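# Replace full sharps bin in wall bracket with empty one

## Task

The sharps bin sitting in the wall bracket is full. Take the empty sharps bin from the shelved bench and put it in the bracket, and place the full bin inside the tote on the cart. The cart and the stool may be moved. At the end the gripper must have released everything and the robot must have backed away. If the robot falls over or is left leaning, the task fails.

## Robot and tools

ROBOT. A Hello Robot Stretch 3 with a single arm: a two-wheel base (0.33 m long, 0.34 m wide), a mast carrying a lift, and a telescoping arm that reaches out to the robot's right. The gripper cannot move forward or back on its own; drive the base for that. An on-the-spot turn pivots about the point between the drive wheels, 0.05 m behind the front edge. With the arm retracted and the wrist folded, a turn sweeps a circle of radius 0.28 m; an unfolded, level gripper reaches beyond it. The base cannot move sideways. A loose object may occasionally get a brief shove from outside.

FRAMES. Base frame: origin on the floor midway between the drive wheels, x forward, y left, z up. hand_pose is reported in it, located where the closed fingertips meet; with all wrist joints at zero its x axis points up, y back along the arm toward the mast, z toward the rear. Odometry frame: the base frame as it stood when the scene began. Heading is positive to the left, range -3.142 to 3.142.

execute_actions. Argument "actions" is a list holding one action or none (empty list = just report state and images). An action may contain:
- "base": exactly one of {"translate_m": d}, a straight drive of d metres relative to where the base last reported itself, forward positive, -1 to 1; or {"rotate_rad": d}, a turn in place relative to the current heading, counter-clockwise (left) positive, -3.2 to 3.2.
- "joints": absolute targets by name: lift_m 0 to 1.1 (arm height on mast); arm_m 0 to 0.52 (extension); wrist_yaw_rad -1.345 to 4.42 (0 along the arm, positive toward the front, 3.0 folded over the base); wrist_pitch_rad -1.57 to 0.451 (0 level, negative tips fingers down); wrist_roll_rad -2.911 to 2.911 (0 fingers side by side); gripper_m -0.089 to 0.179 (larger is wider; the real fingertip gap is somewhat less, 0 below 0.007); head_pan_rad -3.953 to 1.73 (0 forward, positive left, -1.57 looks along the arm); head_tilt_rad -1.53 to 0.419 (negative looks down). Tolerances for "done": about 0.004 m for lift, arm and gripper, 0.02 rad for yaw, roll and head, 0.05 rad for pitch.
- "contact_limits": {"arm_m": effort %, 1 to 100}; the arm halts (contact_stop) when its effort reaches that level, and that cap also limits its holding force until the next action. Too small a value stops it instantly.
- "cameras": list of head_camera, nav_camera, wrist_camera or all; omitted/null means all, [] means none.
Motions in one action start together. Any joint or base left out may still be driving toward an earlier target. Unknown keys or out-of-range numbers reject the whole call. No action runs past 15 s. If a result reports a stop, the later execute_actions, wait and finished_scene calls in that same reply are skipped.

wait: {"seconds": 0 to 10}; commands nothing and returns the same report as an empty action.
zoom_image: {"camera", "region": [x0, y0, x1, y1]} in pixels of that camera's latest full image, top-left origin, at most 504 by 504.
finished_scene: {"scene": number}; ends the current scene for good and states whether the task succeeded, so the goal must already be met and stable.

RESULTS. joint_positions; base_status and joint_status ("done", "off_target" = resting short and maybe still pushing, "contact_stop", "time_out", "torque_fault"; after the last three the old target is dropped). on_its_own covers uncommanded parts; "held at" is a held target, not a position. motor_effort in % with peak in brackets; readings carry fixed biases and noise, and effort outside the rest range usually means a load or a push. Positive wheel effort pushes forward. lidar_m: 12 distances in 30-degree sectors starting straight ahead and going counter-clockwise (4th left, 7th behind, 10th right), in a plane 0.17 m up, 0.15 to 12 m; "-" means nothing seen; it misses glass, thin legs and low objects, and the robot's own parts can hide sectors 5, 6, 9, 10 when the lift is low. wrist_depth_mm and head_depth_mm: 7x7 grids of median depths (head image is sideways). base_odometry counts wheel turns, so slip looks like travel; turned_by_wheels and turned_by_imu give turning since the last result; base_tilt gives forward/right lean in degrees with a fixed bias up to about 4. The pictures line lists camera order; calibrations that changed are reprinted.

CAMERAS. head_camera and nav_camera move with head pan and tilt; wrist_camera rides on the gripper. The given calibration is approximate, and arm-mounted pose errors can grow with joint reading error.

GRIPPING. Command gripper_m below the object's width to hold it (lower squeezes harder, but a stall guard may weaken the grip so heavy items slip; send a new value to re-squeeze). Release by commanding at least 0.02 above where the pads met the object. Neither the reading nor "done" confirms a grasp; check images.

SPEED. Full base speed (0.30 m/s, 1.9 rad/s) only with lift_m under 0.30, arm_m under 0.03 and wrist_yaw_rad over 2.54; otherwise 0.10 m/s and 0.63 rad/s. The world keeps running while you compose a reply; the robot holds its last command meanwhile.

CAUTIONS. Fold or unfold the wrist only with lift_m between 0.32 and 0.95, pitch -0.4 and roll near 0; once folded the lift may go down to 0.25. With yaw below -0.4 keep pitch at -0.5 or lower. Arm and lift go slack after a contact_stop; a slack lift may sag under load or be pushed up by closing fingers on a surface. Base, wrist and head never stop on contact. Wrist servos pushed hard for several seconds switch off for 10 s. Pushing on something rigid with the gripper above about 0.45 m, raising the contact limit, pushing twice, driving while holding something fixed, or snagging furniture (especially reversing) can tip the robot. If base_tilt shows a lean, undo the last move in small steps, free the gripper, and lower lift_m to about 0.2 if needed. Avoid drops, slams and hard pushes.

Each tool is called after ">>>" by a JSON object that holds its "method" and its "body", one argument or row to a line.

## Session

>>> {"method": "execute_actions", "body": {
  "actions": []
}}

Scene clock: 0.00 s.
base_odometry: x=+0.000 y=+0.000 heading=+0.000 (m, m, rad; odometry frame)
turned_by_wheels: +0.000 (rad since the last result)
turned_by_imu: +0.000 (rad since the last result)
base_tilt: forward=-0.3 right=+0.3 (deg)
lidar_m: 1.57 1.48 1.62 1.55 1.51 1.60 2.62 2.70 1.70 1.63 1.69 1.57
head_depth_mm: 2002 2010 2059 2080 1964 1493 1808 / 2035 2047 2070 2128 1958 1550 1822 / 2019 2056 2079 2130 1954 2191 1907 / 2047 2065 2099 2143 1701 2207 1900 / 2052 2084 2134 2140 2001 2152 1897 / 2048 2068 2136 2164 2176 2235 1756 / 2055 2104 2157 2174 2222 2252 1910
base_status: not commanded
joint_positions: lift_m=+0.483 arm_m=-0.001 wrist_yaw_rad=+2.896 wrist_pitch_rad=-0.560 wrist_roll_rad=-0.010 gripper_m=+0.037 head_pan_rad=-0.013 head_tilt_rad=-0.016
joint_status: not commanded
motor_effort: left_wheel=+0 right_wheel=+0 lift_m=+26 arm_m=+0 wrist_yaw_rad=+0 wrist_pitch_rad=+6 wrist_roll_rad=+0 gripper_m=+1 head_pan_rad=+1 head_tilt_rad=+2 (%)
hand_pose: x=+0.0285 y=+0.0541 z=+0.4656 quat_wxyz=(+0.277, +0.695, +0.112, +0.654) (m; base frame)
wrist_depth_mm: - - - - - - - / - - - - - - - / - - - - - - - / 851 931 852 850 844 833 823 / 754 - 764 741 742 748 734 / 652 654 636 652 638 655 636 / 575 578 - 561 577 579 568
pictures: head_camera (sideways: a quarter turn clockwise sets it upright), nav_camera (sideways: a quarter turn counterclockwise sets it upright), wrist_camera
camera_calibration (this result's frames):
head_camera: T_world_to_cam=[[-0.113341, 0.0101728, -0.993504, 1.32112], [-0.0612992, 0.997971, 0.0172117, -0.0180005], [0.991663, 0.0628518, -0.112487, 0.0968966], [0, 0, 0, 1]] pos_world=[0.0525443, -0.00156569, 1.32375]
nav_camera: T_world_to_cam=[[0.0564758, 0.0613054, 0.99652, -1.26045], [-0.055242, -0.996392, 0.0644283, -0.0340848], [0.996875, -0.0586884, -0.0528854, 0.015508], [0, 0, 0, 1]] pos_world=[0.0538427, 0.0442209, 1.25908]
wrist_camera: T_world_to_cam=[[0.941757, -0.336137, 0.010282, -0.020443], [-0.236258, -0.683066, -0.691088, 0.388369], [0.239324, 0.648408, -0.722697, 0.463399], [0, 0, 0, 1]] pos_world=[0.000105349, -0.0420619, 0.603505]
Images, in order (width x height): head_camera 896x504, nav_camera 672x504, wrist_camera 644x364.

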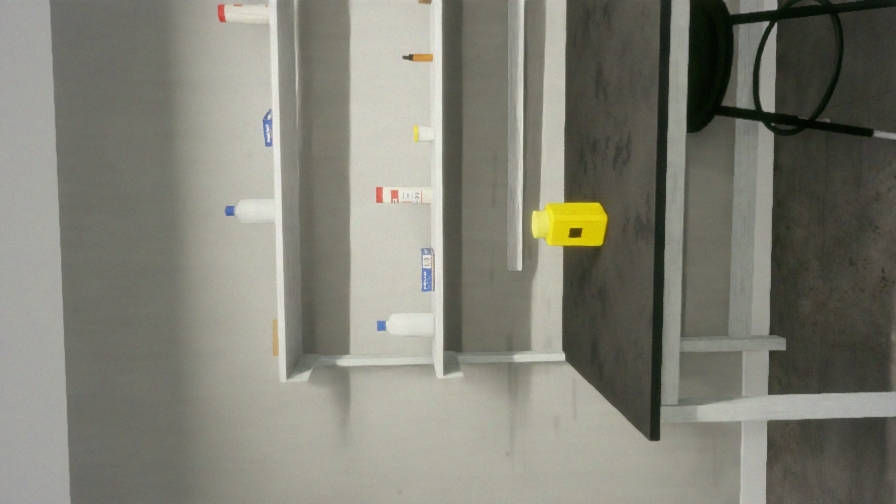

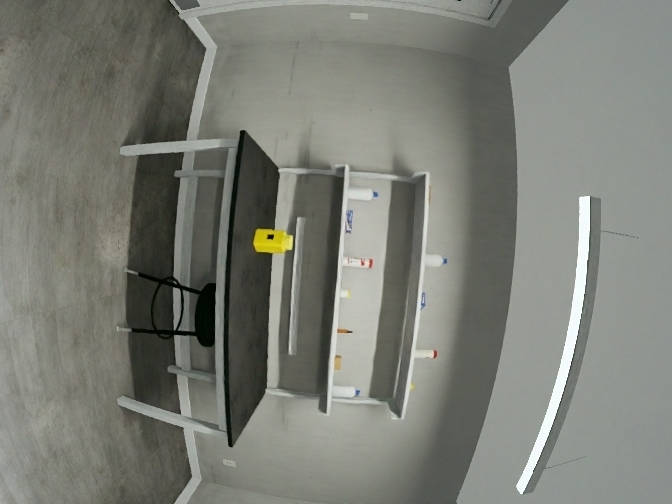

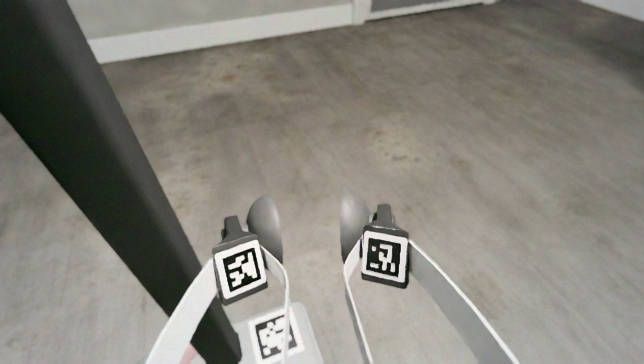

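>>> {"method": "execute_actions", "body": {
  "actions": [
    {"joints": {"head_pan_rad": 1.57, "head_tilt_rad": -0.3}}
  ],
  "cameras": ["head_camera", "nav_camera"]
}}

>>> {"method": "execute_actions", "body": {
  "actions": [
    {"joints": {"head_pan_rad": -1.57, "head_tilt_rad": -0.3}}
  ],
  "cameras": ["head_camera", "nav_camera"]
}}

>>> {"method": "execute_actions", "body": {
  "actions": [
    {"joints": {"head_pan_rad": -3.14, "head_tilt_rad": -0.3}}
  ],
  "cameras": ["head_camera", "nav_camera"]
}}

Scene clock: 14.57 s.
base_odometry: x=+0.000 y=+0.000 heading=+0.000 (m, m, rad; odometry frame)
turned_by_wheels: +0.000 (rad since the last result)
turned_by_imu: +0.000 (rad since the last result)
base_tilt: forward=-0.3 right=+0.3 (deg)
lidar_m: 1.57 1.48 1.62 1.55 1.51 1.60 2.62 2.70 1.70 1.63 1.68 1.57
head_depth_mm: 1283 1373 1478 1594 1722 1763 1394 / 1300 1371 1477 1601 1742 1760 1393 / 1301 1383 1482 1605 1740 1774 1407 / 1309 1397 1492 1612 1754 1788 1411 / 1310 1404 1503 1628 1762 1785 1409 / 1317 1411 1524 1645 1778 1798 1421 / 1334 1428 1524 1647 1802 1872 -
base_status: not commanded
joint_positions: lift_m=+0.483 arm_m=-0.001 wrist_yaw_rad=+2.896 wrist_pitch_rad=-0.560 wrist_roll_rad=-0.010 gripper_m=+0.037 head_pan_rad=+1.563 head_tilt_rad=-0.296
joint_status: all done
motor_effort: left_wheel=+0(0) right_wheel=+0(0) lift_m=+26(26) arm_m=+0(0) wrist_yaw_rad=+0(0) wrist_pitch_rad=+6(6) wrist_roll_rad=+0(0) gripper_m=+1(1) head_pan_rad=+5(50) head_tilt_rad=-1(19) (%)
hand_pose: x=+0.0285 y=+0.0541 z=+0.4656 quat_wxyz=(+0.277, +0.695, +0.112, +0.654) (m; base frame)
wrist_depth_mm: - - - - - - - / - - - - - - - / - - - - - - - / 848 870 840 837 855 836 837 / 737 - 750 730 730 739 734 / 650 651 627 633 638 645 647 / 578 582 - 586 569 571 583
pictures: head_camera (sideways: a quarter turn clockwise sets it upright), nav_camera (sideways: a quarter turn counterclockwise sets it upright)
camera_calibration (this result's frames):
head_camera: T_world_to_cam=[[-0.0118147, -0.383778, -0.92335, 1.22881], [-0.997612, -0.0583141, 0.0370023, -0.0380442], [-0.068045, 0.921582, -0.382173, 0.454371], [0, 0, 0, 1]] pos_world=[0.00748227, 0.0506333, 1.30968]
nav_camera: T_world_to_cam=[[-0.0593723, 0.329668, 0.942228, -1.18871], [0.996796, -0.0311025, 0.0736929, -0.0525384], [0.0535998, 0.943584, -0.326765, 0.377753], [0, 0, 0, 1]] pos_world=[-0.0384538, 0.033803, 1.24734]
Images, in order (width x height): head_camera 896x504, nav_camera 672x504.

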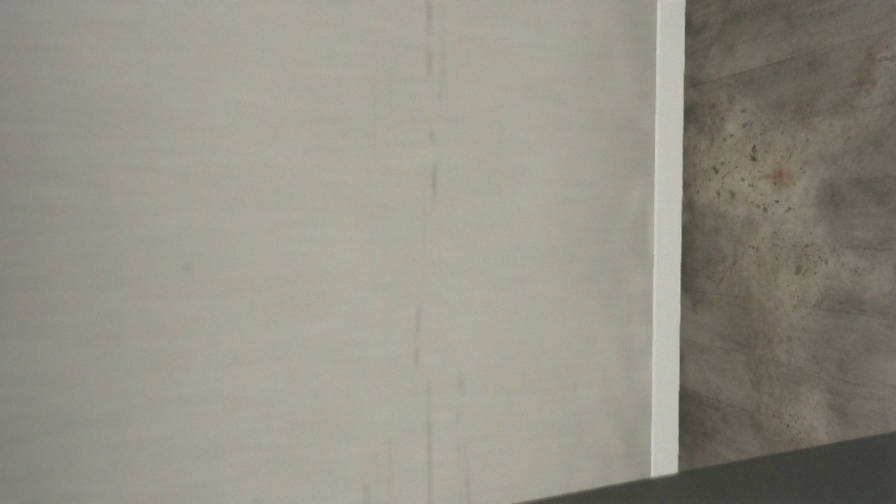

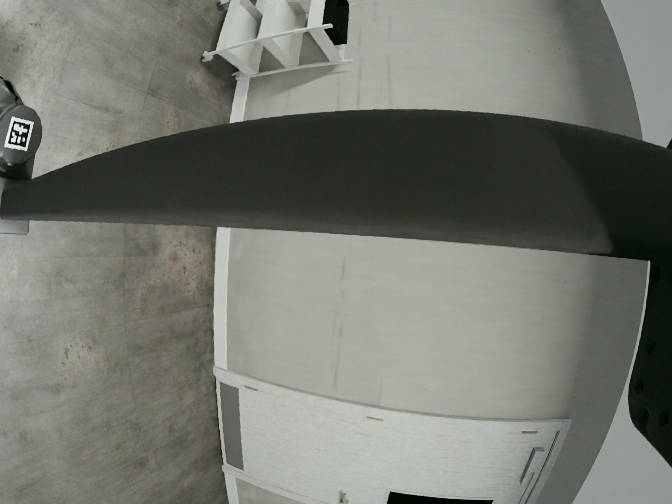

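Scene clock: 16.67 s.
base_odometry: x=+0.000 y=+0.000 heading=+0.000 (m, m, rad; odometry frame)
turned_by_wheels: +0.000 (rad since the last result)
turned_by_imu: +0.000 (rad since the last result)
base_tilt: forward=-0.3 right=+0.4 (deg)
lidar_m: 1.57 1.48 1.62 1.56 1.52 1.60 2.61 2.69 1.69 1.62 1.68 1.57
head_depth_mm: 1586 1969 1791 1651 1782 1763 1393 / 1590 1911 1868 1676 1817 1766 1394 / 1608 1728 2089 1684 1819 1778 1407 / 1606 1913 2110 1710 1838 1781 1411 / 1625 1729 2145 1709 1868 1805 1419 / 1634 1743 2126 1734 1892 1792 1422 / 1650 1757 2175 1741 1892 1816 1433
base_status: not commanded
joint_positions: lift_m=+0.483 arm_m=-0.001 wrist_yaw_rad=+2.896 wrist_pitch_rad=-0.560 wrist_roll_rad=-0.010 gripper_m=+0.037 head_pan_rad=-1.563 head_tilt_rad=-0.296
joint_status: all done
motor_effort: left_wheel=+0(0) right_wheel=+0(0) lift_m=+26(26) arm_m=-1(0) wrist_yaw_rad=+0(1) wrist_pitch_rad=+6(6) wrist_roll_rad=+0(0) gripper_m=+1(1) head_pan_rad=-3(47) head_tilt_rad=-1(2) (%)
hand_pose: x=+0.0285 y=+0.0541 z=+0.4656 quat_wxyz=(+0.277, +0.695, +0.112, +0.654) (m; base frame)
wrist_depth_mm: - - - - - - - / - - - - - - - / - - - - - - - / 867 881 868 882 841 820 851 / 741 - 764 725 737 728 718 / 658 658 635 640 634 649 643 / 587 582 - 578 577 580 576
pictures: head_camera (sideways: a quarter turn clockwise sets it upright), nav_camera (sideways: a quarter turn counterclockwise sets it upright)
camera_calibration (this result's frames):
head_camera: T_world_to_cam=[[0.0056479, 0.384077, -0.923284, 1.22862], [0.996547, 0.0743231, 0.0370138, -0.0502235], [0.0828374, -0.920305, -0.382331, 0.453657], [0, 0, 0, 1]] pos_world=[0.00553119, -0.0506503, 1.30967]
nav_camera: T_world_to_cam=[[0.0646608, -0.328834, 0.942171, -1.18939], [-0.997167, 0.015076, 0.0736969, -0.0403804], [-0.0384382, -0.944267, -0.326928, 0.378527], [0, 0, 0, 1]] pos_world=[0.0511909, -0.0330736, 1.24734]
Images, in order (width x height): head_camera 896x504, nav_camera 672x504.

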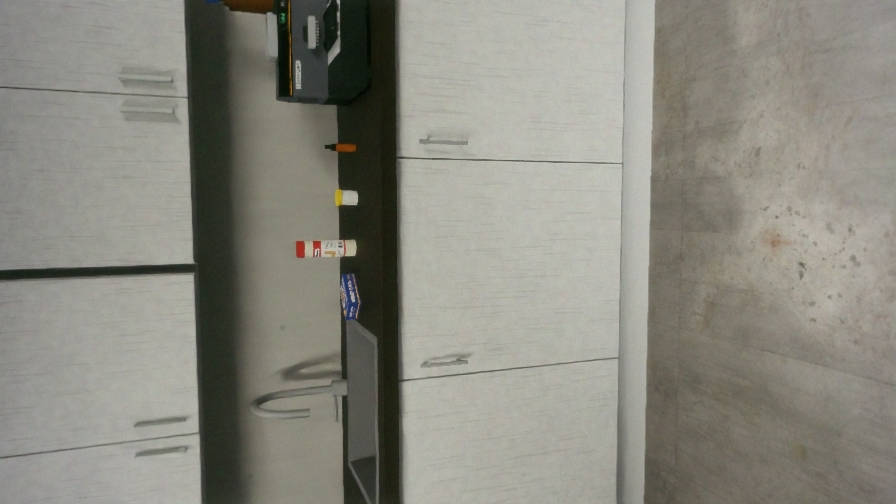

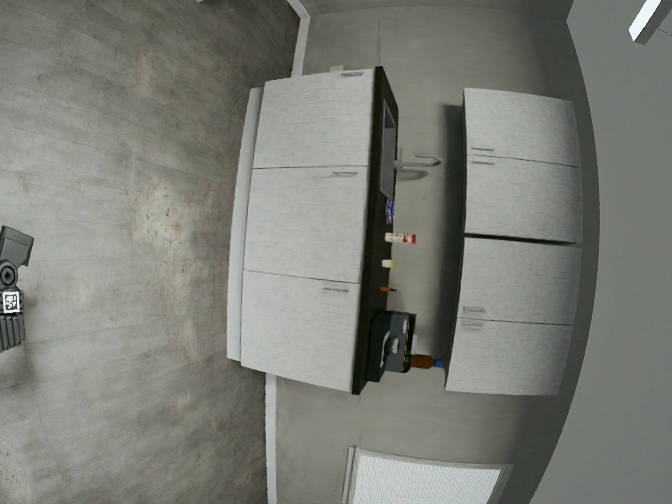

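Scene clock: 18.03 s.
base_odometry: x=+0.000 y=+0.000 heading=+0.000 (m, m, rad; odometry frame)
turned_by_wheels: +0.000 (rad since the last result)
turned_by_imu: +0.000 (rad since the last result)
base_tilt: forward=-0.3 right=+0.4 (deg)
lidar_m: 1.57 1.48 1.62 1.55 1.51 1.60 2.61 2.70 1.69 1.63 1.68 1.57
head_depth_mm: 2183 2347 2527 2689 2372 1760 1396 / 2215 2372 2518 2698 2396 1761 1399 / 2229 2362 2565 2768 2405 1762 1413 / 2230 2375 2537 2789 2414 1789 1405 / 2248 2400 2602 2786 2422 1781 1419 / 2282 2421 2616 2836 2425 1774 1420 / 2311 2444 2616 2846 2482 1803 1414
base_status: not commanded
joint_positions: lift_m=+0.483 arm_m=-0.001 wrist_yaw_rad=+2.896 wrist_pitch_rad=-0.560 wrist_roll_rad=-0.010 gripper_m=+0.037 head_pan_rad=-3.133 head_tilt_rad=-0.296
joint_status: all done
motor_effort: left_wheel=+0(1) right_wheel=+0(0) lift_m=+26(26) arm_m=+0(1) wrist_yaw_rad=+0(0) wrist_pitch_rad=+6(6) wrist_roll_rad=+0(0) gripper_m=+0(0) head_pan_rad=-3(49) head_tilt_rad=-1(0) (%)
hand_pose: x=+0.0285 y=+0.0541 z=+0.4656 quat_wxyz=(+0.277, +0.695, +0.112, +0.654) (m; base frame)
wrist_depth_mm: - - - - - - - / - - - - - - - / - - - - - - - / 868 865 843 871 826 857 839 / 744 - 757 740 731 736 706 / 656 654 626 652 625 643 637 / 591 581 - 584 574 576 578
pictures: head_camera (sideways: a quarter turn clockwise sets it upright), nav_camera (sideways: a quarter turn counterclockwise sets it upright)
camera_calibration (this result's frames):
head_camera: T_world_to_cam=[[0.384105, -0.005342, -0.923274, 1.2263], [0.0751153, -0.996488, 0.0370154, -0.0446049], [-0.920229, -0.0835698, -0.382355, 0.459806], [0, 0, 0, 1]] pos_world=[-0.0445509, 0.000528511, 1.30967]
nav_camera: T_world_to_cam=[[-0.328807, -0.0649228, 0.942163, -1.18698], [0.0142805, 0.997178, 0.0736975, -0.046551], [-0.944289, 0.0376867, -0.326952, 0.384083], [0, 0, 0, 1]] pos_world=[-0.0269363, -0.0451172, 1.24734]
Images, in order (width x height): head_camera 896x504, nav_camera 672x504.

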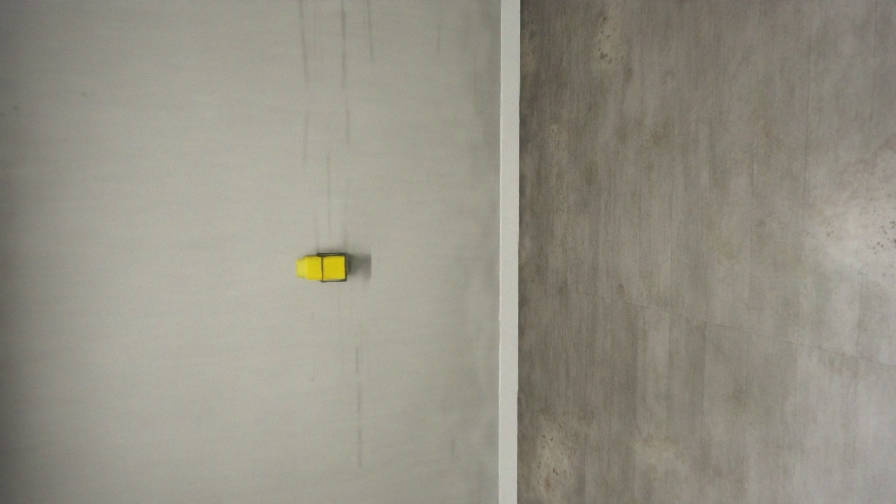

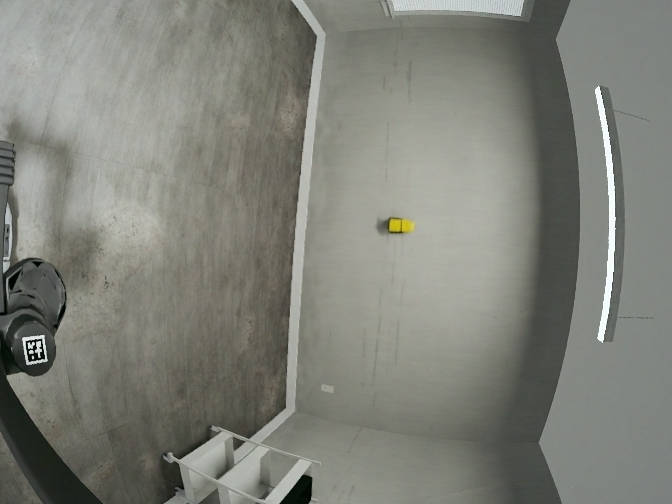

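>>> {"method": "execute_actions", "body": {
  "actions": [
    {"base": {"rotate_rad": 0.187}, "joints": {"lift_m": 0.28, "wrist_pitch_rad": -0.4, "wrist_yaw_rad": 3.0, "head_pan_rad": -3.14, "head_tilt_rad": -0.3}}
  ],
  "cameras": []
}}

>>> {"method": "execute_actions", "body": {
  "actions": [
    {"base": {"translate_m": -1.0}}
  ],
  "cameras": ["head_camera"]
}}

Scene clock: 105.63 s.
base_odometry: x=+0.000 y=+0.000 heading=+0.187 (m, m, rad; odometry frame)
turned_by_wheels: +0.187 (rad since the last result)
turned_by_imu: +0.186 (rad since the last result)
base_tilt: forward=-0.3 right=+0.4 (deg)
lidar_m: 1.49 1.88 1.56 1.55 1.68 2.63 2.61 2.73 1.63 1.63 1.69 1.56
head_depth_mm: 2143 2269 2422 2598 2390 1755 1395 / 2196 2344 2484 2667 2420 1756 1389 / 2242 2417 2589 2806 2391 1755 1402 / 2312 2452 2661 2885 2418 1782 1407 / 2358 2557 2732 2983 2429 1782 1407 / 2438 2622 2845 3066 2450 1788 1415 / 2515 2701 2946 3111 2468 1805 1420
base_status: done
joint_positions: lift_m=+0.281 arm_m=-0.001 wrist_yaw_rad=+2.997 wrist_pitch_rad=-0.418 wrist_roll_rad=-0.010 gripper_m=+0.037 head_pan_rad=-3.133 head_tilt_rad=-0.296
joint_status: all done
motor_effort: left_wheel=-3(10) right_wheel=+2(5) lift_m=+14(23) arm_m=-1(0) wrist_yaw_rad=+2(1) wrist_pitch_rad=+9(7) wrist_roll_rad=+0(0) gripper_m=+1(0) head_pan_rad=-3(4) head_tilt_rad=-1(2) (%)
hand_pose: x=+0.0112 y=+0.0779 z=+0.2932 quat_wxyz=(+0.196, +0.697, +0.097, +0.683) (m; base frame)
wrist_depth_mm: - - - - - - - / - - - - - - - / 904 - 883 870 850 848 842 / 732 - 711 688 688 686 672 / 591 573 - 571 572 564 551 / 495 496 - - 465 479 477 / 443 - - - 421 417 416
pictures: none
No camera images: the call's "cameras" was empty. Leave "cameras" out to get every camera's image.

Scene clock: 110.67 s.
base_odometry: x=-0.983 y=-0.186 heading=+0.187 (m, m, rad; odometry frame)
turned_by_wheels: +0.000 (rad since the last result)
turned_by_imu: +0.002 (rad since the last result)
base_tilt: forward=-0.3 right=+0.4 (deg)
lidar_m: 2.49 2.11 1.74 1.32 1.91 1.63 1.62 1.80 2.07 1.48 1.61 2.49
head_depth_mm: 1315 1395 1482 1599 1742 1752 1392 / 1343 1427 1518 1647 1784 1758 1403 / 1379 1477 1582 1705 1857 1767 1400 / 1408 1505 1628 1767 1914 1757 1405 / 1462 1563 1673 1824 1992 1780 1413 / 1504 1605 1728 1875 2063 1811 1420 / 1543 1664 1806 1950 2127 1798 1428
base_status: done
joint_positions: lift_m=+0.281 arm_m=-0.001 wrist_yaw_rad=+2.997 wrist_pitch_rad=-0.418 wrist_roll_rad=-0.010 gripper_m=+0.037 head_pan_rad=-3.133 head_tilt_rad=-0.297
joint_status: not commanded
motor_effort: left_wheel=-4(15) right_wheel=+2(4) lift_m=+14(14) arm_m=+0(1) wrist_yaw_rad=+2(3) wrist_pitch_rad=+8(9) wrist_roll_rad=+0(0) gripper_m=+1(1) head_pan_rad=-4(3) head_tilt_rad=+0(1) (%)
hand_pose: x=+0.0110 y=+0.0780 z=+0.2933 quat_wxyz=(+0.196, +0.697, +0.098, +0.683) (m; base frame)
wrist_depth_mm: - - - - - - - / - - - - - - - / 912 - 928 884 855 871 864 / 721 - 703 694 666 681 673 / 598 580 - 571 566 560 555 / 509 491 - - 466 481 479 / 443 - - - 414 414 412
pictures: head_camera (sideways: a quarter turn clockwise sets it upright)
camera_calibration (this result's frames):
head_camera: T_world_to_cam=[[0.385039, -0.00542903, -0.922884, 1.22579], [0.0748311, -0.996506, 0.0370826, -0.0446906], [-0.919862, -0.0833387, -0.383288, 0.461018], [0, 0, 0, 1]] pos_world=[-0.0445587, 0.000540978, 1.30962]
Images, in order (width x height): head_camera 896x504.

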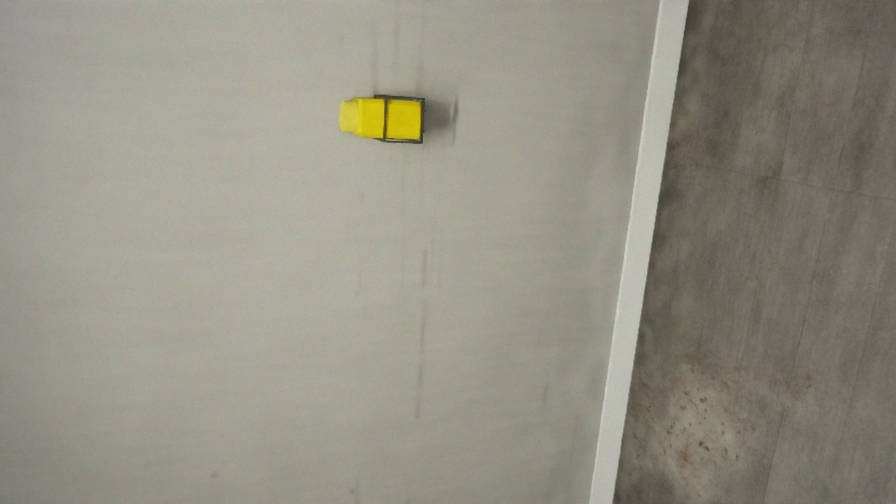

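>>> {"method": "execute_actions", "body": {
  "actions": [
    {"base": {"translate_m": -0.928}}
  ],
  "cameras": []
}}

>>> {"method": "execute_actions", "body": {
  "actions": [
    {"base": {"rotate_rad": -1.758}, "joints": {"lift_m": 0.55, "head_pan_rad": -1.57, "head_tilt_rad": -0.35}}
  ],
  "cameras": ["head_camera"]
}}

Scene clock: 148.60 s.
base_odometry: x=-1.895 y=-0.358 heading=+0.187 (m, m, rad; odometry frame)
turned_by_wheels: +0.000 (rad since the last result)
turned_by_imu: +0.002 (rad since the last result)
base_tilt: forward=-0.3 right=+0.3 (deg)
lidar_m: 3.43 2.32 1.55 1.67 0.86 0.71 0.70 0.78 1.23 1.89 1.76 2.27
head_depth_mm: 547 582 620 665 621 779 852 / 562 599 639 688 742 810 888 / 575 615 659 711 770 838 922 / 592 633 680 735 799 876 964 / 607 651 702 760 828 910 1016 / 626 672 725 787 863 950 1058 / 646 691 747 818 896 992 1112
base_status: done
joint_positions: lift_m=+0.281 arm_m=-0.001 wrist_yaw_rad=+2.997 wrist_pitch_rad=-0.418 wrist_roll_rad=-0.010 gripper_m=+0.037 head_pan_rad=-3.133 head_tilt_rad=-0.298
joint_status: not commanded
motor_effort: left_wheel=-4(14) right_wheel=+2(7) lift_m=+14(13) arm_m=-1(1) wrist_yaw_rad=+1(2) wrist_pitch_rad=+8(8) wrist_roll_rad=+0(0) gripper_m=+1(0) head_pan_rad=-4(4) head_tilt_rad=-1(1) (%)
hand_pose: x=+0.0110 y=+0.0780 z=+0.2933 quat_wxyz=(+0.196, +0.697, +0.098, +0.683) (m; base frame)
wrist_depth_mm: - - - - - - - / 848 - - - - - - / 842 - 904 881 847 838 862 / 730 - 706 715 686 673 667 / 588 593 - 576 565 570 562 / 502 498 - - 472 481 470 / 441 - - - 413 414 411
pictures: none
No camera images: the call's "cameras" was empty. Leave "cameras" out to get every camera's image.

Scene clock: 152.43 s.
base_odometry: x=-1.895 y=-0.358 heading=-1.571 (m, m, rad; odometry frame)
turned_by_wheels: -1.758 (rad since the last result)
turned_by_imu: -1.746 (rad since the last result)
base_tilt: forward=-0.3 right=+0.3 (deg)
lidar_m: 1.89 1.76 1.80 3.37 2.72 1.55 1.76 1.02 0.73 0.70 0.73 0.98
head_depth_mm: 555 596 645 701 770 853 956 / 556 599 648 689 651 867 967 / 561 604 653 702 681 867 975 / 563 605 656 715 789 878 983 / 568 611 661 720 793 882 993 / 570 614 666 726 798 888 996 / 573 617 669 733 806 898 1010
base_status: done
joint_positions: lift_m=+0.549 arm_m=-0.001 wrist_yaw_rad=+2.997 wrist_pitch_rad=-0.417 wrist_roll_rad=-0.010 gripper_m=+0.037 head_pan_rad=-1.577 head_tilt_rad=-0.346
joint_status: all done
motor_effort: left_wheel=+3(12) right_wheel=-2(7) lift_m=+36(36) arm_m=+0(1) wrist_yaw_rad=+2(2) wrist_pitch_rad=+8(8) wrist_roll_rad=+0(0) gripper_m=+1(1) head_pan_rad=+4(49) head_tilt_rad=-2(8) (%)
hand_pose: x=+0.0110 y=+0.0781 z=+0.5623 quat_wxyz=(+0.196, +0.697, +0.097, +0.683) (m; base frame)
wrist_depth_mm: - - - - - - - / - - - - - - - / - - - - - - - / - - - - - - - / 967 930 - 935 878 927 918 / 849 826 - 804 769 803 785 / 701 715 707 693 692 693 697
pictures: head_camera (sideways: a quarter turn clockwise sets it upright)
camera_calibration (this result's frames):
head_camera: T_world_to_cam=[[0.0113664, 0.429593, -0.902951, 1.20206], [0.997488, 0.0582713, 0.0402799, -0.0544788], [0.06992, -0.901141, -0.427851, 0.512971], [0, 0, 0, 1]] pos_world=[0.00481196, -0.0509611, 1.30707]
Images, in order (width x height): head_camera 896x504.

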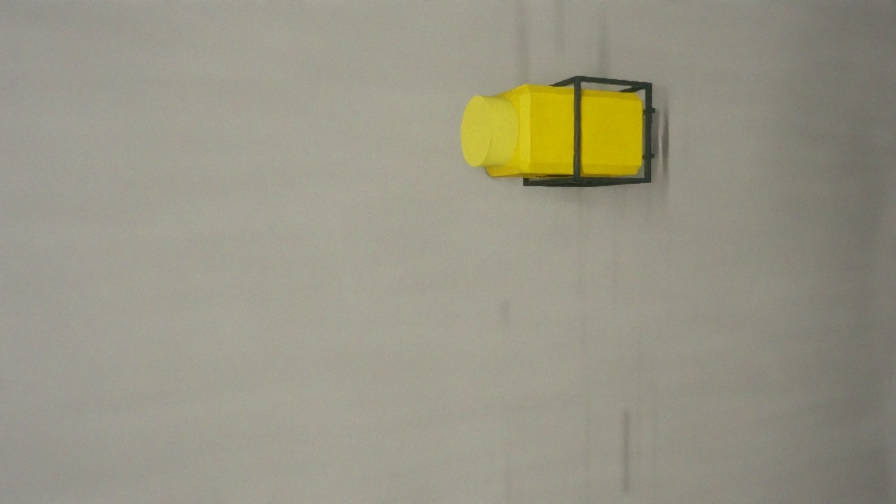

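>>> {"method": "zoom_image", "body": {
  "camera": "head_camera",
  "region": [450, 60, 680, 210]
}}

Region (450, 60, 680, 210) of head_camera's 896x504 image, scaled by 2.191, with more detail than that image has; it fills the top 329 rows of this view, and the rest is white.

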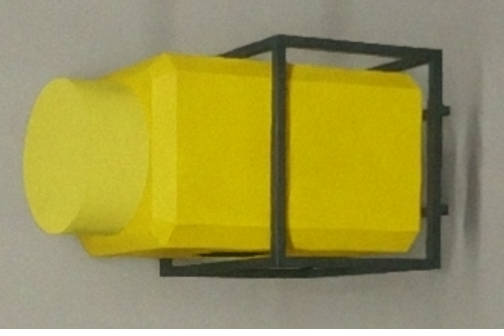

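>>> {"method": "execute_actions", "body": {
  "actions": [
    {"base": {"translate_m": -0.038}, "joints": {"lift_m": 0.8, "wrist_yaw_rad": 0.0, "gripper_m": 0.179}}
  ],
  "cameras": []
}}

>>> {"method": "execute_actions", "body": {
  "actions": [
    {"joints": {"lift_m": 0.8, "wrist_pitch_rad": 0.0, "arm_m": 0.06}, "contact_limits": {"arm_m": 15}}
  ],
  "cameras": ["head_camera", "wrist_camera"]
}}

Scene clock: 191.87 s.
base_odometry: x=-1.895 y=-0.320 heading=-1.571 (m, m, rad; odometry frame)
turned_by_wheels: +0.000 (rad since the last result)
turned_by_imu: +0.001 (rad since the last result)
base_tilt: forward=-0.3 right=+0.3 (deg)
lidar_m: 1.92 1.78 1.85 3.40 2.67 1.51 1.76 1.02 0.73 0.70 0.73 0.99
head_depth_mm: 554 598 645 704 772 855 942 / 558 598 649 706 754 860 967 / 562 604 652 687 652 868 972 / 563 608 659 716 788 874 978 / 566 610 662 720 795 885 988 / 570 614 666 727 801 893 1001 / 573 619 671 733 807 899 1011
base_status: done
joint_positions: lift_m=+0.799 arm_m=-0.001 wrist_yaw_rad=+0.004 wrist_pitch_rad=-0.417 wrist_roll_rad=-0.010 gripper_m=+0.179 head_pan_rad=-1.577 head_tilt_rad=-0.346
joint_status: all done
motor_effort: left_wheel=+3(6) right_wheel=-2(4) lift_m=+36(38) arm_m=-1(0) wrist_yaw_rad=-2(6) wrist_pitch_rad=+8(8) wrist_roll_rad=+0(0) gripper_m=+1(85) head_pan_rad=+5(5) head_tilt_rad=-2(1) (%)
hand_pose: x=-0.0207 y=-0.3686 z=+0.8123 quat_wxyz=(+0.696, +0.149, -0.688, -0.145) (m; base frame)
wrist_depth_mm: 387 393 405 327 428 446 468 / 415 430 447 458 476 488 516 / 450 468 492 502 527 549 573 / 504 531 537 564 593 616 652 / 554 570 617 648 672 690 751 / - 679 707 745 785 867 910 / 752 764 833 847 892 915 934
pictures: none
No camera images: the call's "cameras" was empty. Leave "cameras" out to get every camera's image.

Scene clock: 193.47 s.
base_odometry: x=-1.895 y=-0.320 heading=-1.571 (m, m, rad; odometry frame)
turned_by_wheels: +0.000 (rad since the last result)
turned_by_imu: +0.000 (rad since the last result)
base_tilt: forward=-0.3 right=+0.3 (deg)
lidar_m: 1.92 1.78 1.86 3.45 2.67 1.51 1.76 1.02 0.73 0.70 0.73 0.99
head_depth_mm: 555 596 644 704 771 851 941 / 558 600 650 707 755 860 946 / 561 602 653 686 653 868 - / 564 605 656 716 789 873 983 / 566 611 661 720 794 882 993 / 570 614 668 728 799 891 1003 / 572 620 671 731 807 899 1003
base_status: not commanded
joint_positions: lift_m=+0.799 arm_m=+0.060 wrist_yaw_rad=+0.003 wrist_pitch_rad=-0.021 wrist_roll_rad=-0.010 gripper_m=+0.179 head_pan_rad=-1.577 head_tilt_rad=-0.346
joint_status: all done
motor_effort: left_wheel=+3(3) right_wheel=-3(2) lift_m=+36(34) arm_m=+3(1) wrist_yaw_rad=-1(2) wrist_pitch_rad=+10(9) wrist_roll_rad=+0(0) gripper_m=+1(0) head_pan_rad=+5(5) head_tilt_rad=-1(2) (%)
contact_limits: arm_m 15 (drawing in: default 28, maximum 46; extending or still: default 37, maximum 62)
hand_pose: x=-0.0207 y=-0.4604 z=+0.9087 quat_wxyz=(+0.711, +0.009, -0.703, -0.007) (m; base frame)
wrist_depth_mm: 342 345 358 359 378 388 407 / 350 363 369 289 391 406 411 / 365 372 383 291 405 422 439 / 371 385 395 302 425 440 443 / 386 404 417 313 443 457 475 / - 423 429 445 458 476 500 / 424 438 449 459 481 507 520
pictures: head_camera (sideways: a quarter turn clockwise sets it upright), wrist_camera
camera_calibration (this result's frames):
head_camera: T_world_to_cam=[[0.0113665, 0.429593, -0.902951, 1.20206], [0.997488, 0.058271, 0.0402798, -0.0544788], [0.0699198, -0.901141, -0.427851, 0.512971], [0, 0, 0, 1]] pos_world=[0.00481195, -0.0509611, 1.30707]
wrist_camera: T_world_to_cam=[[-0.995524, 0.0852196, -0.040853, 0.0487206], [0.0620717, 0.263647, -0.96262, 1.02033], [-0.0712633, -0.960847, -0.267757, -0.0316909], [0, 0, 0, 1]] pos_world=[-0.0170891, -0.303608, 0.975691]
Images, in order (width x height): head_camera 896x504, wrist_camera 644x364.

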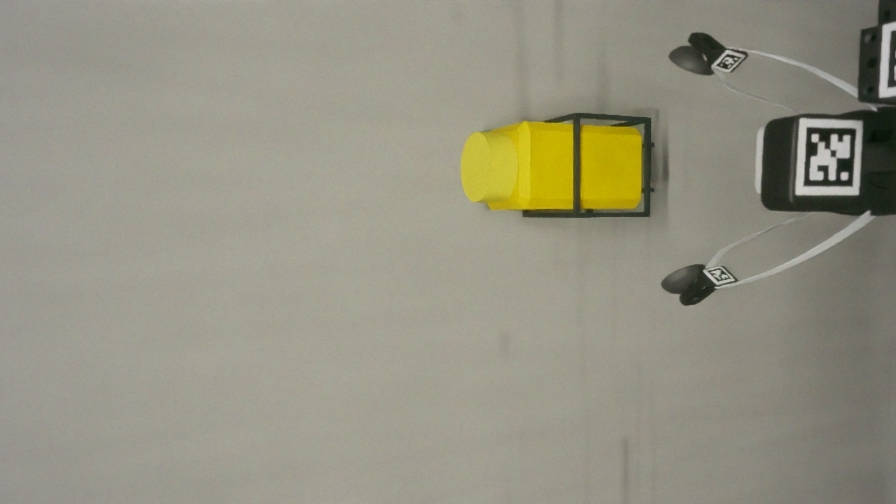

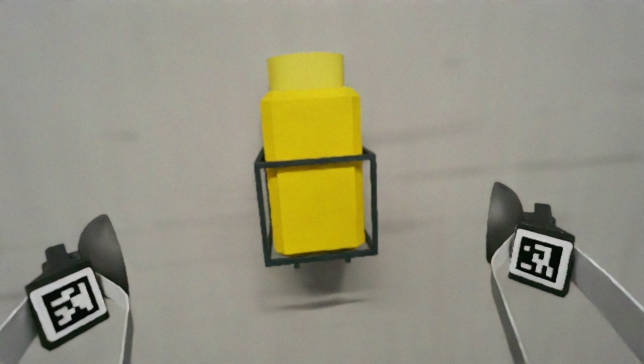

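>>> {"method": "zoom_image", "body": {
  "camera": "head_camera",
  "region": [440, 10, 800, 320]
}}

>>> {"method": "zoom_image", "body": {
  "camera": "wrist_camera",
  "region": [230, 30, 410, 290]
}}

Region (440, 10, 800, 320) of head_camera's 896x504 image, scaled by 1.400, with more detail than that image has; it fills the top 434 rows of this view, and the rest is white.

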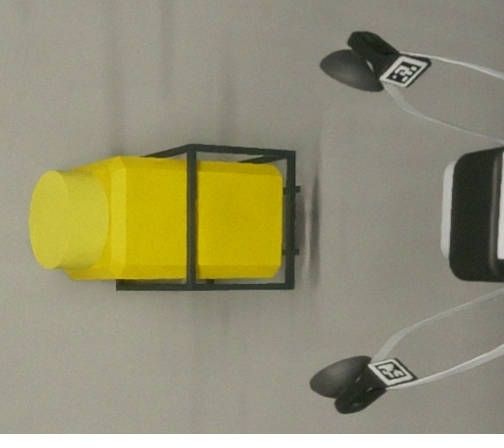

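Region (230, 30, 410, 290) of wrist_camera's 644x364 image, scaled by 1.938; it fills the left 349 columns of this view, and the rest is white.

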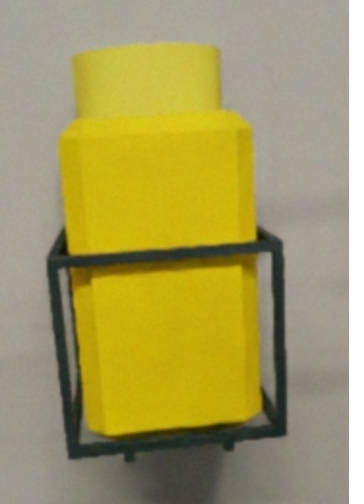

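>>> {"method": "execute_actions", "body": {
  "actions": [
    {"base": {"translate_m": -0.008}, "joints": {"lift_m": 0.842, "arm_m": 0.16}, "contact_limits": {"arm_m": 15}}
  ],
  "cameras": ["head_camera", "wrist_camera"]
}}

Scene clock: 259.23 s.
base_odometry: x=-1.894 y=-0.312 heading=-1.571 (m, m, rad; odometry frame)
turned_by_wheels: +0.000 (rad since the last result)
turned_by_imu: +0.001 (rad since the last result)
base_tilt: forward=-0.3 right=+0.4 (deg)
lidar_m: 1.93 1.79 1.87 3.37 2.66 1.50 1.76 1.02 0.73 0.71 0.73 0.99
head_depth_mm: 555 595 644 701 770 - - / 557 600 650 705 755 - - / 561 603 652 688 644 - 1008 / 564 606 657 716 770 878 982 / 566 611 660 722 794 878 994 / 570 614 666 727 800 891 1001 / 574 617 669 732 809 895 1013
base_status: done
joint_positions: lift_m=+0.841 arm_m=+0.160 wrist_yaw_rad=+0.002 wrist_pitch_rad=-0.020 wrist_roll_rad=-0.010 gripper_m=+0.179 head_pan_rad=-1.577 head_tilt_rad=-0.346
joint_status: all done
motor_effort: left_wheel=+3(6) right_wheel=-2(6) lift_m=+36(39) arm_m=+4(2) wrist_yaw_rad=-1(2) wrist_pitch_rad=+9(10) wrist_roll_rad=+0(0) gripper_m=+1(1) head_pan_rad=+5(5) head_tilt_rad=-1(1) (%)
contact_limits: arm_m 15 (drawing in: default 28, maximum 46; extending or still: default 37, maximum 62)
hand_pose: x=-0.0208 y=-0.5604 z=+0.9510 quat_wxyz=(+0.711, +0.008, -0.703, -0.006) (m; base frame)
wrist_depth_mm: 254 261 269 276 284 291 301 / 265 272 276 286 296 302 310 / 271 278 282 205 305 317 323 / 284 291 291 201 315 329 342 / 294 303 303 206 333 338 354 / - 313 315 216 347 357 371 / 321 329 329 227 357 379 388
pictures: head_camera (sideways: a quarter turn clockwise sets it upright), wrist_camera
camera_calibration (this result's frames):
head_camera: T_world_to_cam=[[0.0113663, 0.429593, -0.902951, 1.20206], [0.997488, 0.0582714, 0.0402799, -0.0544788], [0.0699202, -0.901141, -0.427851, 0.512971], [0, 0, 0, 1]] pos_world=[0.00481197, -0.0509611, 1.30707]
wrist_camera: T_world_to_cam=[[-0.99548, 0.085685, -0.0409611, 0.059207], [0.062211, 0.262434, -0.962942, 1.08707], [-0.0717601, -0.961138, -0.266578, -0.117787], [0, 0, 0, 1]] pos_world=[-0.0171405, -0.403566, 1.01781]
Images, in order (width x height): head_camera 896x504, wrist_camera 644x364.

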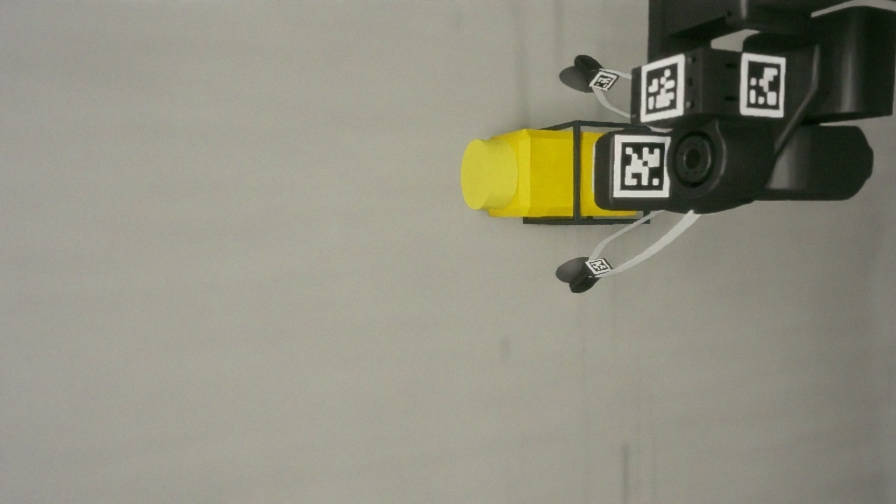

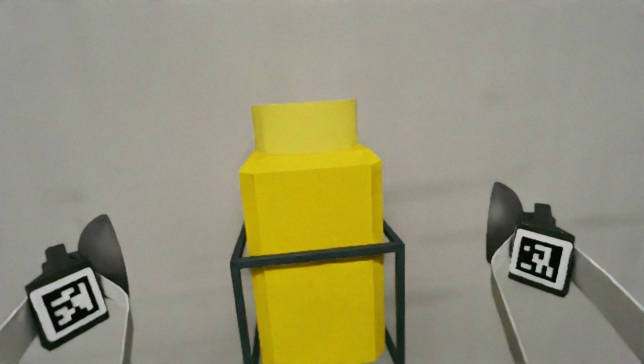

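>>> {"method": "execute_actions", "body": {
  "actions": [
    {"base": {"translate_m": -0.005}, "joints": {"arm_m": 0.235}, "contact_limits": {"arm_m": 15}}
  ],
  "cameras": ["head_camera", "wrist_camera"]
}}

Scene clock: 308.77 s.
base_odometry: x=-1.894 y=-0.307 heading=-1.571 (m, m, rad; odometry frame)
turned_by_wheels: +0.000 (rad since the last result)
turned_by_imu: +0.001 (rad since the last result)
base_tilt: forward=-0.3 right=+0.3 (deg)
lidar_m: 1.94 1.79 1.87 3.38 2.65 1.50 1.76 1.02 0.73 0.70 0.73 0.99
head_depth_mm: 554 596 647 702 748 - 966 / 558 599 649 708 - - 965 / 560 603 653 687 - - 977 / 563 607 656 715 790 877 983 / 566 610 661 724 795 881 994 / 570 615 666 727 799 889 1005 / 573 616 668 733 808 899 1015
base_status: done
joint_positions: lift_m=+0.841 arm_m=+0.235 wrist_yaw_rad=+0.002 wrist_pitch_rad=-0.020 wrist_roll_rad=-0.010 gripper_m=+0.179 head_pan_rad=-1.577 head_tilt_rad=-0.346
joint_status: all done
motor_effort: left_wheel=+3(5) right_wheel=-2(4) lift_m=+36(36) arm_m=+2(3) wrist_yaw_rad=-2(1) wrist_pitch_rad=+9(9) wrist_roll_rad=+0(0) gripper_m=+1(1) head_pan_rad=+5(5) head_tilt_rad=-1(1) (%)
contact_limits: arm_m 15 (drawing in: default 28, maximum 46; extending or still: default 37, maximum 62)
hand_pose: x=-0.0208 y=-0.6354 z=+0.9510 quat_wxyz=(+0.711, +0.008, -0.703, -0.006) (m; base frame)
wrist_depth_mm: 192 197 200 206 216 219 225 / 196 203 207 214 222 229 235 / 204 210 141 129 229 236 244 / 210 216 139 131 235 247 255 / 219 226 124 126 139 255 266 / - 237 130 131 144 269 278 / 239 242 132 135 139 284 291
pictures: head_camera (sideways: a quarter turn clockwise sets it upright), wrist_camera
camera_calibration (this result's frames):
head_camera: T_world_to_cam=[[0.0113664, 0.429593, -0.902951, 1.20206], [0.997488, 0.0582712, 0.0402798, -0.0544788], [0.0699199, -0.901141, -0.427851, 0.512971], [0, 0, 0, 1]] pos_world=[0.00481196, -0.0509611, 1.30707]
wrist_camera: T_world_to_cam=[[-0.995478, 0.0857031, -0.0409612, 0.0656405], [0.0622158, 0.262433, -0.962942, 1.10675], [-0.0717776, -0.961137, -0.266578, -0.189874], [0, 0, 0, 1]] pos_world=[-0.0171423, -0.478568, 1.01781]
Images, in order (width x height): head_camera 896x504, wrist_camera 644x364.

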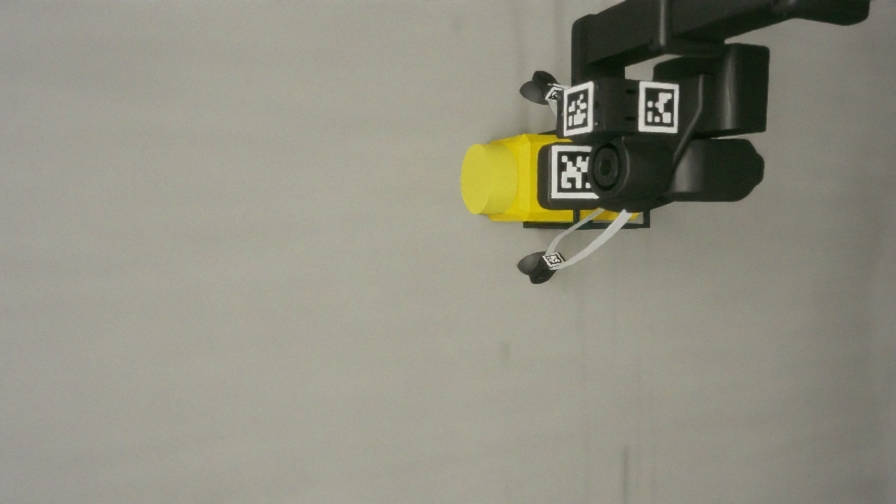

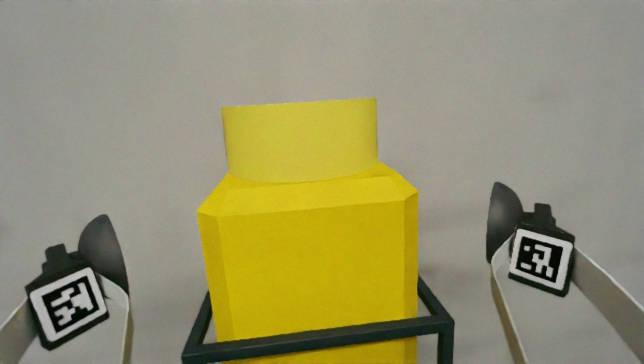

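>>> {"method": "execute_actions", "body": {
  "actions": [
    {"joints": {"gripper_m": 0.06}}
  ],
  "cameras": ["wrist_camera"]
}}

Scene clock: 325.37 s.
base_odometry: x=-1.894 y=-0.307 heading=-1.571 (m, m, rad; odometry frame)
turned_by_wheels: +0.000 (rad since the last result)
turned_by_imu: +0.000 (rad since the last result)
base_tilt: forward=-0.3 right=+0.4 (deg)
lidar_m: 1.94 1.80 1.88 3.36 2.65 1.50 1.76 1.02 0.73 0.70 0.73 0.99
head_depth_mm: 554 596 644 702 751 - 958 / 557 599 648 707 745 - 966 / 561 603 654 687 - - 976 / 563 606 658 716 789 877 986 / 566 610 660 722 793 881 992 / 569 614 664 725 800 886 1003 / 574 615 668 730 805 899 1011
base_status: not commanded
joint_positions: lift_m=+0.841 arm_m=+0.235 wrist_yaw_rad=+0.002 wrist_pitch_rad=-0.019 wrist_roll_rad=-0.010 gripper_m=+0.061 head_pan_rad=-1.577 head_tilt_rad=-0.346
joint_status: all done
motor_effort: left_wheel=+3(3) right_wheel=-2(2) lift_m=+37(36) arm_m=-2(3) wrist_yaw_rad=-1(1) wrist_pitch_rad=+9(9) wrist_roll_rad=+0(0) gripper_m=-18(92) head_pan_rad=+5(5) head_tilt_rad=-1(1) (%)
hand_pose: x=-0.0210 y=-0.6358 z=+0.9512 quat_wxyz=(+0.711, +0.008, -0.703, -0.006) (m; base frame)
wrist_depth_mm: 190 194 200 206 211 219 223 / 197 200 207 213 220 226 233 / 203 208 136 127 228 235 243 / 210 215 135 128 232 245 252 / 216 223 120 124 128 255 265 / 227 229 126 129 134 267 275 / 237 244 129 132 137 278 289
pictures: wrist_camera
camera_calibration (this result's frames):
wrist_camera: T_world_to_cam=[[-0.995405, 0.0865256, -0.0410244, 0.0660481], [0.0624413, 0.261685, -0.963131, 1.10675], [-0.0726, -0.961267, -0.265885, -0.190973], [0, 0, 0, 1]] pos_world=[-0.0172269, -0.478911, 1.01788]
Images, in order (width x height): wrist_camera 644x364.

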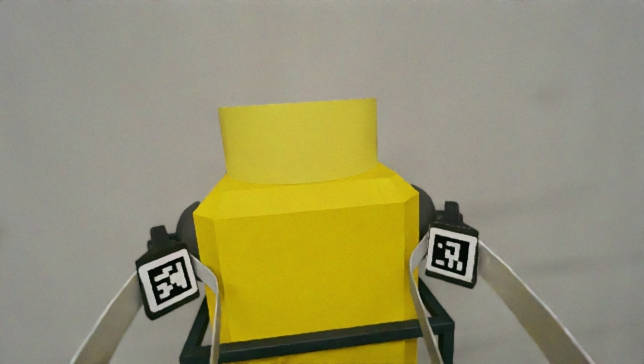

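>>> {"method": "execute_actions", "body": {
  "actions": [
    {"joints": {"lift_m": 0.98}}
  ],
  "cameras": ["wrist_camera", "head_camera"]
}}

Scene clock: 332.83 s.
base_odometry: x=-1.894 y=-0.307 heading=-1.571 (m, m, rad; odometry frame)
turned_by_wheels: +0.000 (rad since the last result)
turned_by_imu: +0.000 (rad since the last result)
base_tilt: forward=-0.4 right=+0.4 (deg)
lidar_m: 1.94 1.80 1.88 3.36 2.65 1.50 1.76 1.02 0.74 0.70 0.73 0.99
head_depth_mm: 554 595 644 - 788 853 956 / 556 600 646 - 796 864 967 / 561 602 647 - 802 870 970 / 563 607 656 719 781 874 984 / 566 612 662 721 795 879 995 / 570 614 664 727 800 895 1001 / 573 616 668 732 809 898 1011
base_status: not commanded
joint_positions: lift_m=+0.979 arm_m=+0.235 wrist_yaw_rad=+0.002 wrist_pitch_rad=-0.066 wrist_roll_rad=-0.010 gripper_m=+0.061 head_pan_rad=-1.577 head_tilt_rad=-0.346
joint_status: all done
motor_effort: left_wheel=+3(3) right_wheel=-2(2) lift_m=+40(43) arm_m=-2(3) wrist_yaw_rad=-1(1) wrist_pitch_rad=+31(32) wrist_roll_rad=+0(0) gripper_m=-17(18) head_pan_rad=+5(5) head_tilt_rad=-1(1) (%)
hand_pose: x=-0.0210 y=-0.6342 z=+1.0770 quat_wxyz=(+0.710, +0.024, -0.703, -0.023) (m; base frame)
wrist_depth_mm: 187 192 196 204 210 217 223 / 195 199 206 211 217 227 233 / 203 208 213 156 229 237 244 / 211 217 160 141 237 248 257 / 222 227 127 129 131 260 269 / 232 234 123 123 127 273 286 / 240 249 119 120 123 292 302
pictures: head_camera (sideways: a quarter turn clockwise sets it upright), wrist_camera
camera_calibration (this result's frames):
head_camera: T_world_to_cam=[[0.0113666, 0.429593, -0.902951, 1.20206], [0.997488, 0.0582708, 0.0402799, -0.0544788], [0.0699196, -0.901141, -0.427851, 0.512971], [0, 0, 0, 1]] pos_world=[0.00481194, -0.0509611, 1.30707]
wrist_camera: T_world_to_cam=[[-0.995409, 0.0883547, -0.0368085, 0.0676847], [0.0623658, 0.306985, -0.949669, 1.24166], [-0.072608, -0.947604, -0.311086, -0.098606], [0, 0, 0, 1]] pos_world=[-0.0172229, -0.480592, 1.15098]
Images, in order (width x height): head_camera 896x504, wrist_camera 644x364.

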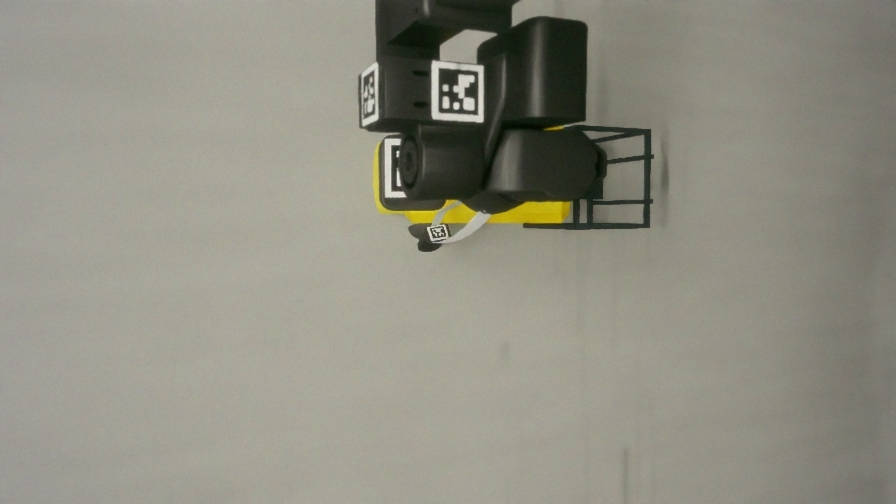

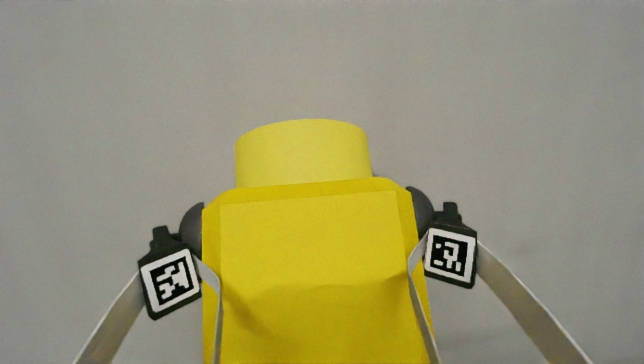

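>>> {"method": "zoom_image", "body": {
  "camera": "head_camera",
  "region": [350, 100, 680, 280]
}}

Region (350, 100, 680, 280) of head_camera's 896x504 image, scaled by 1.527, with more detail than that image has; it fills the top 275 rows of this view, and the rest is white.

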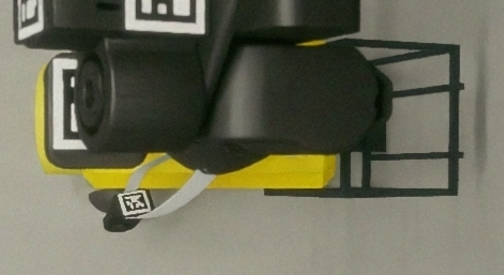

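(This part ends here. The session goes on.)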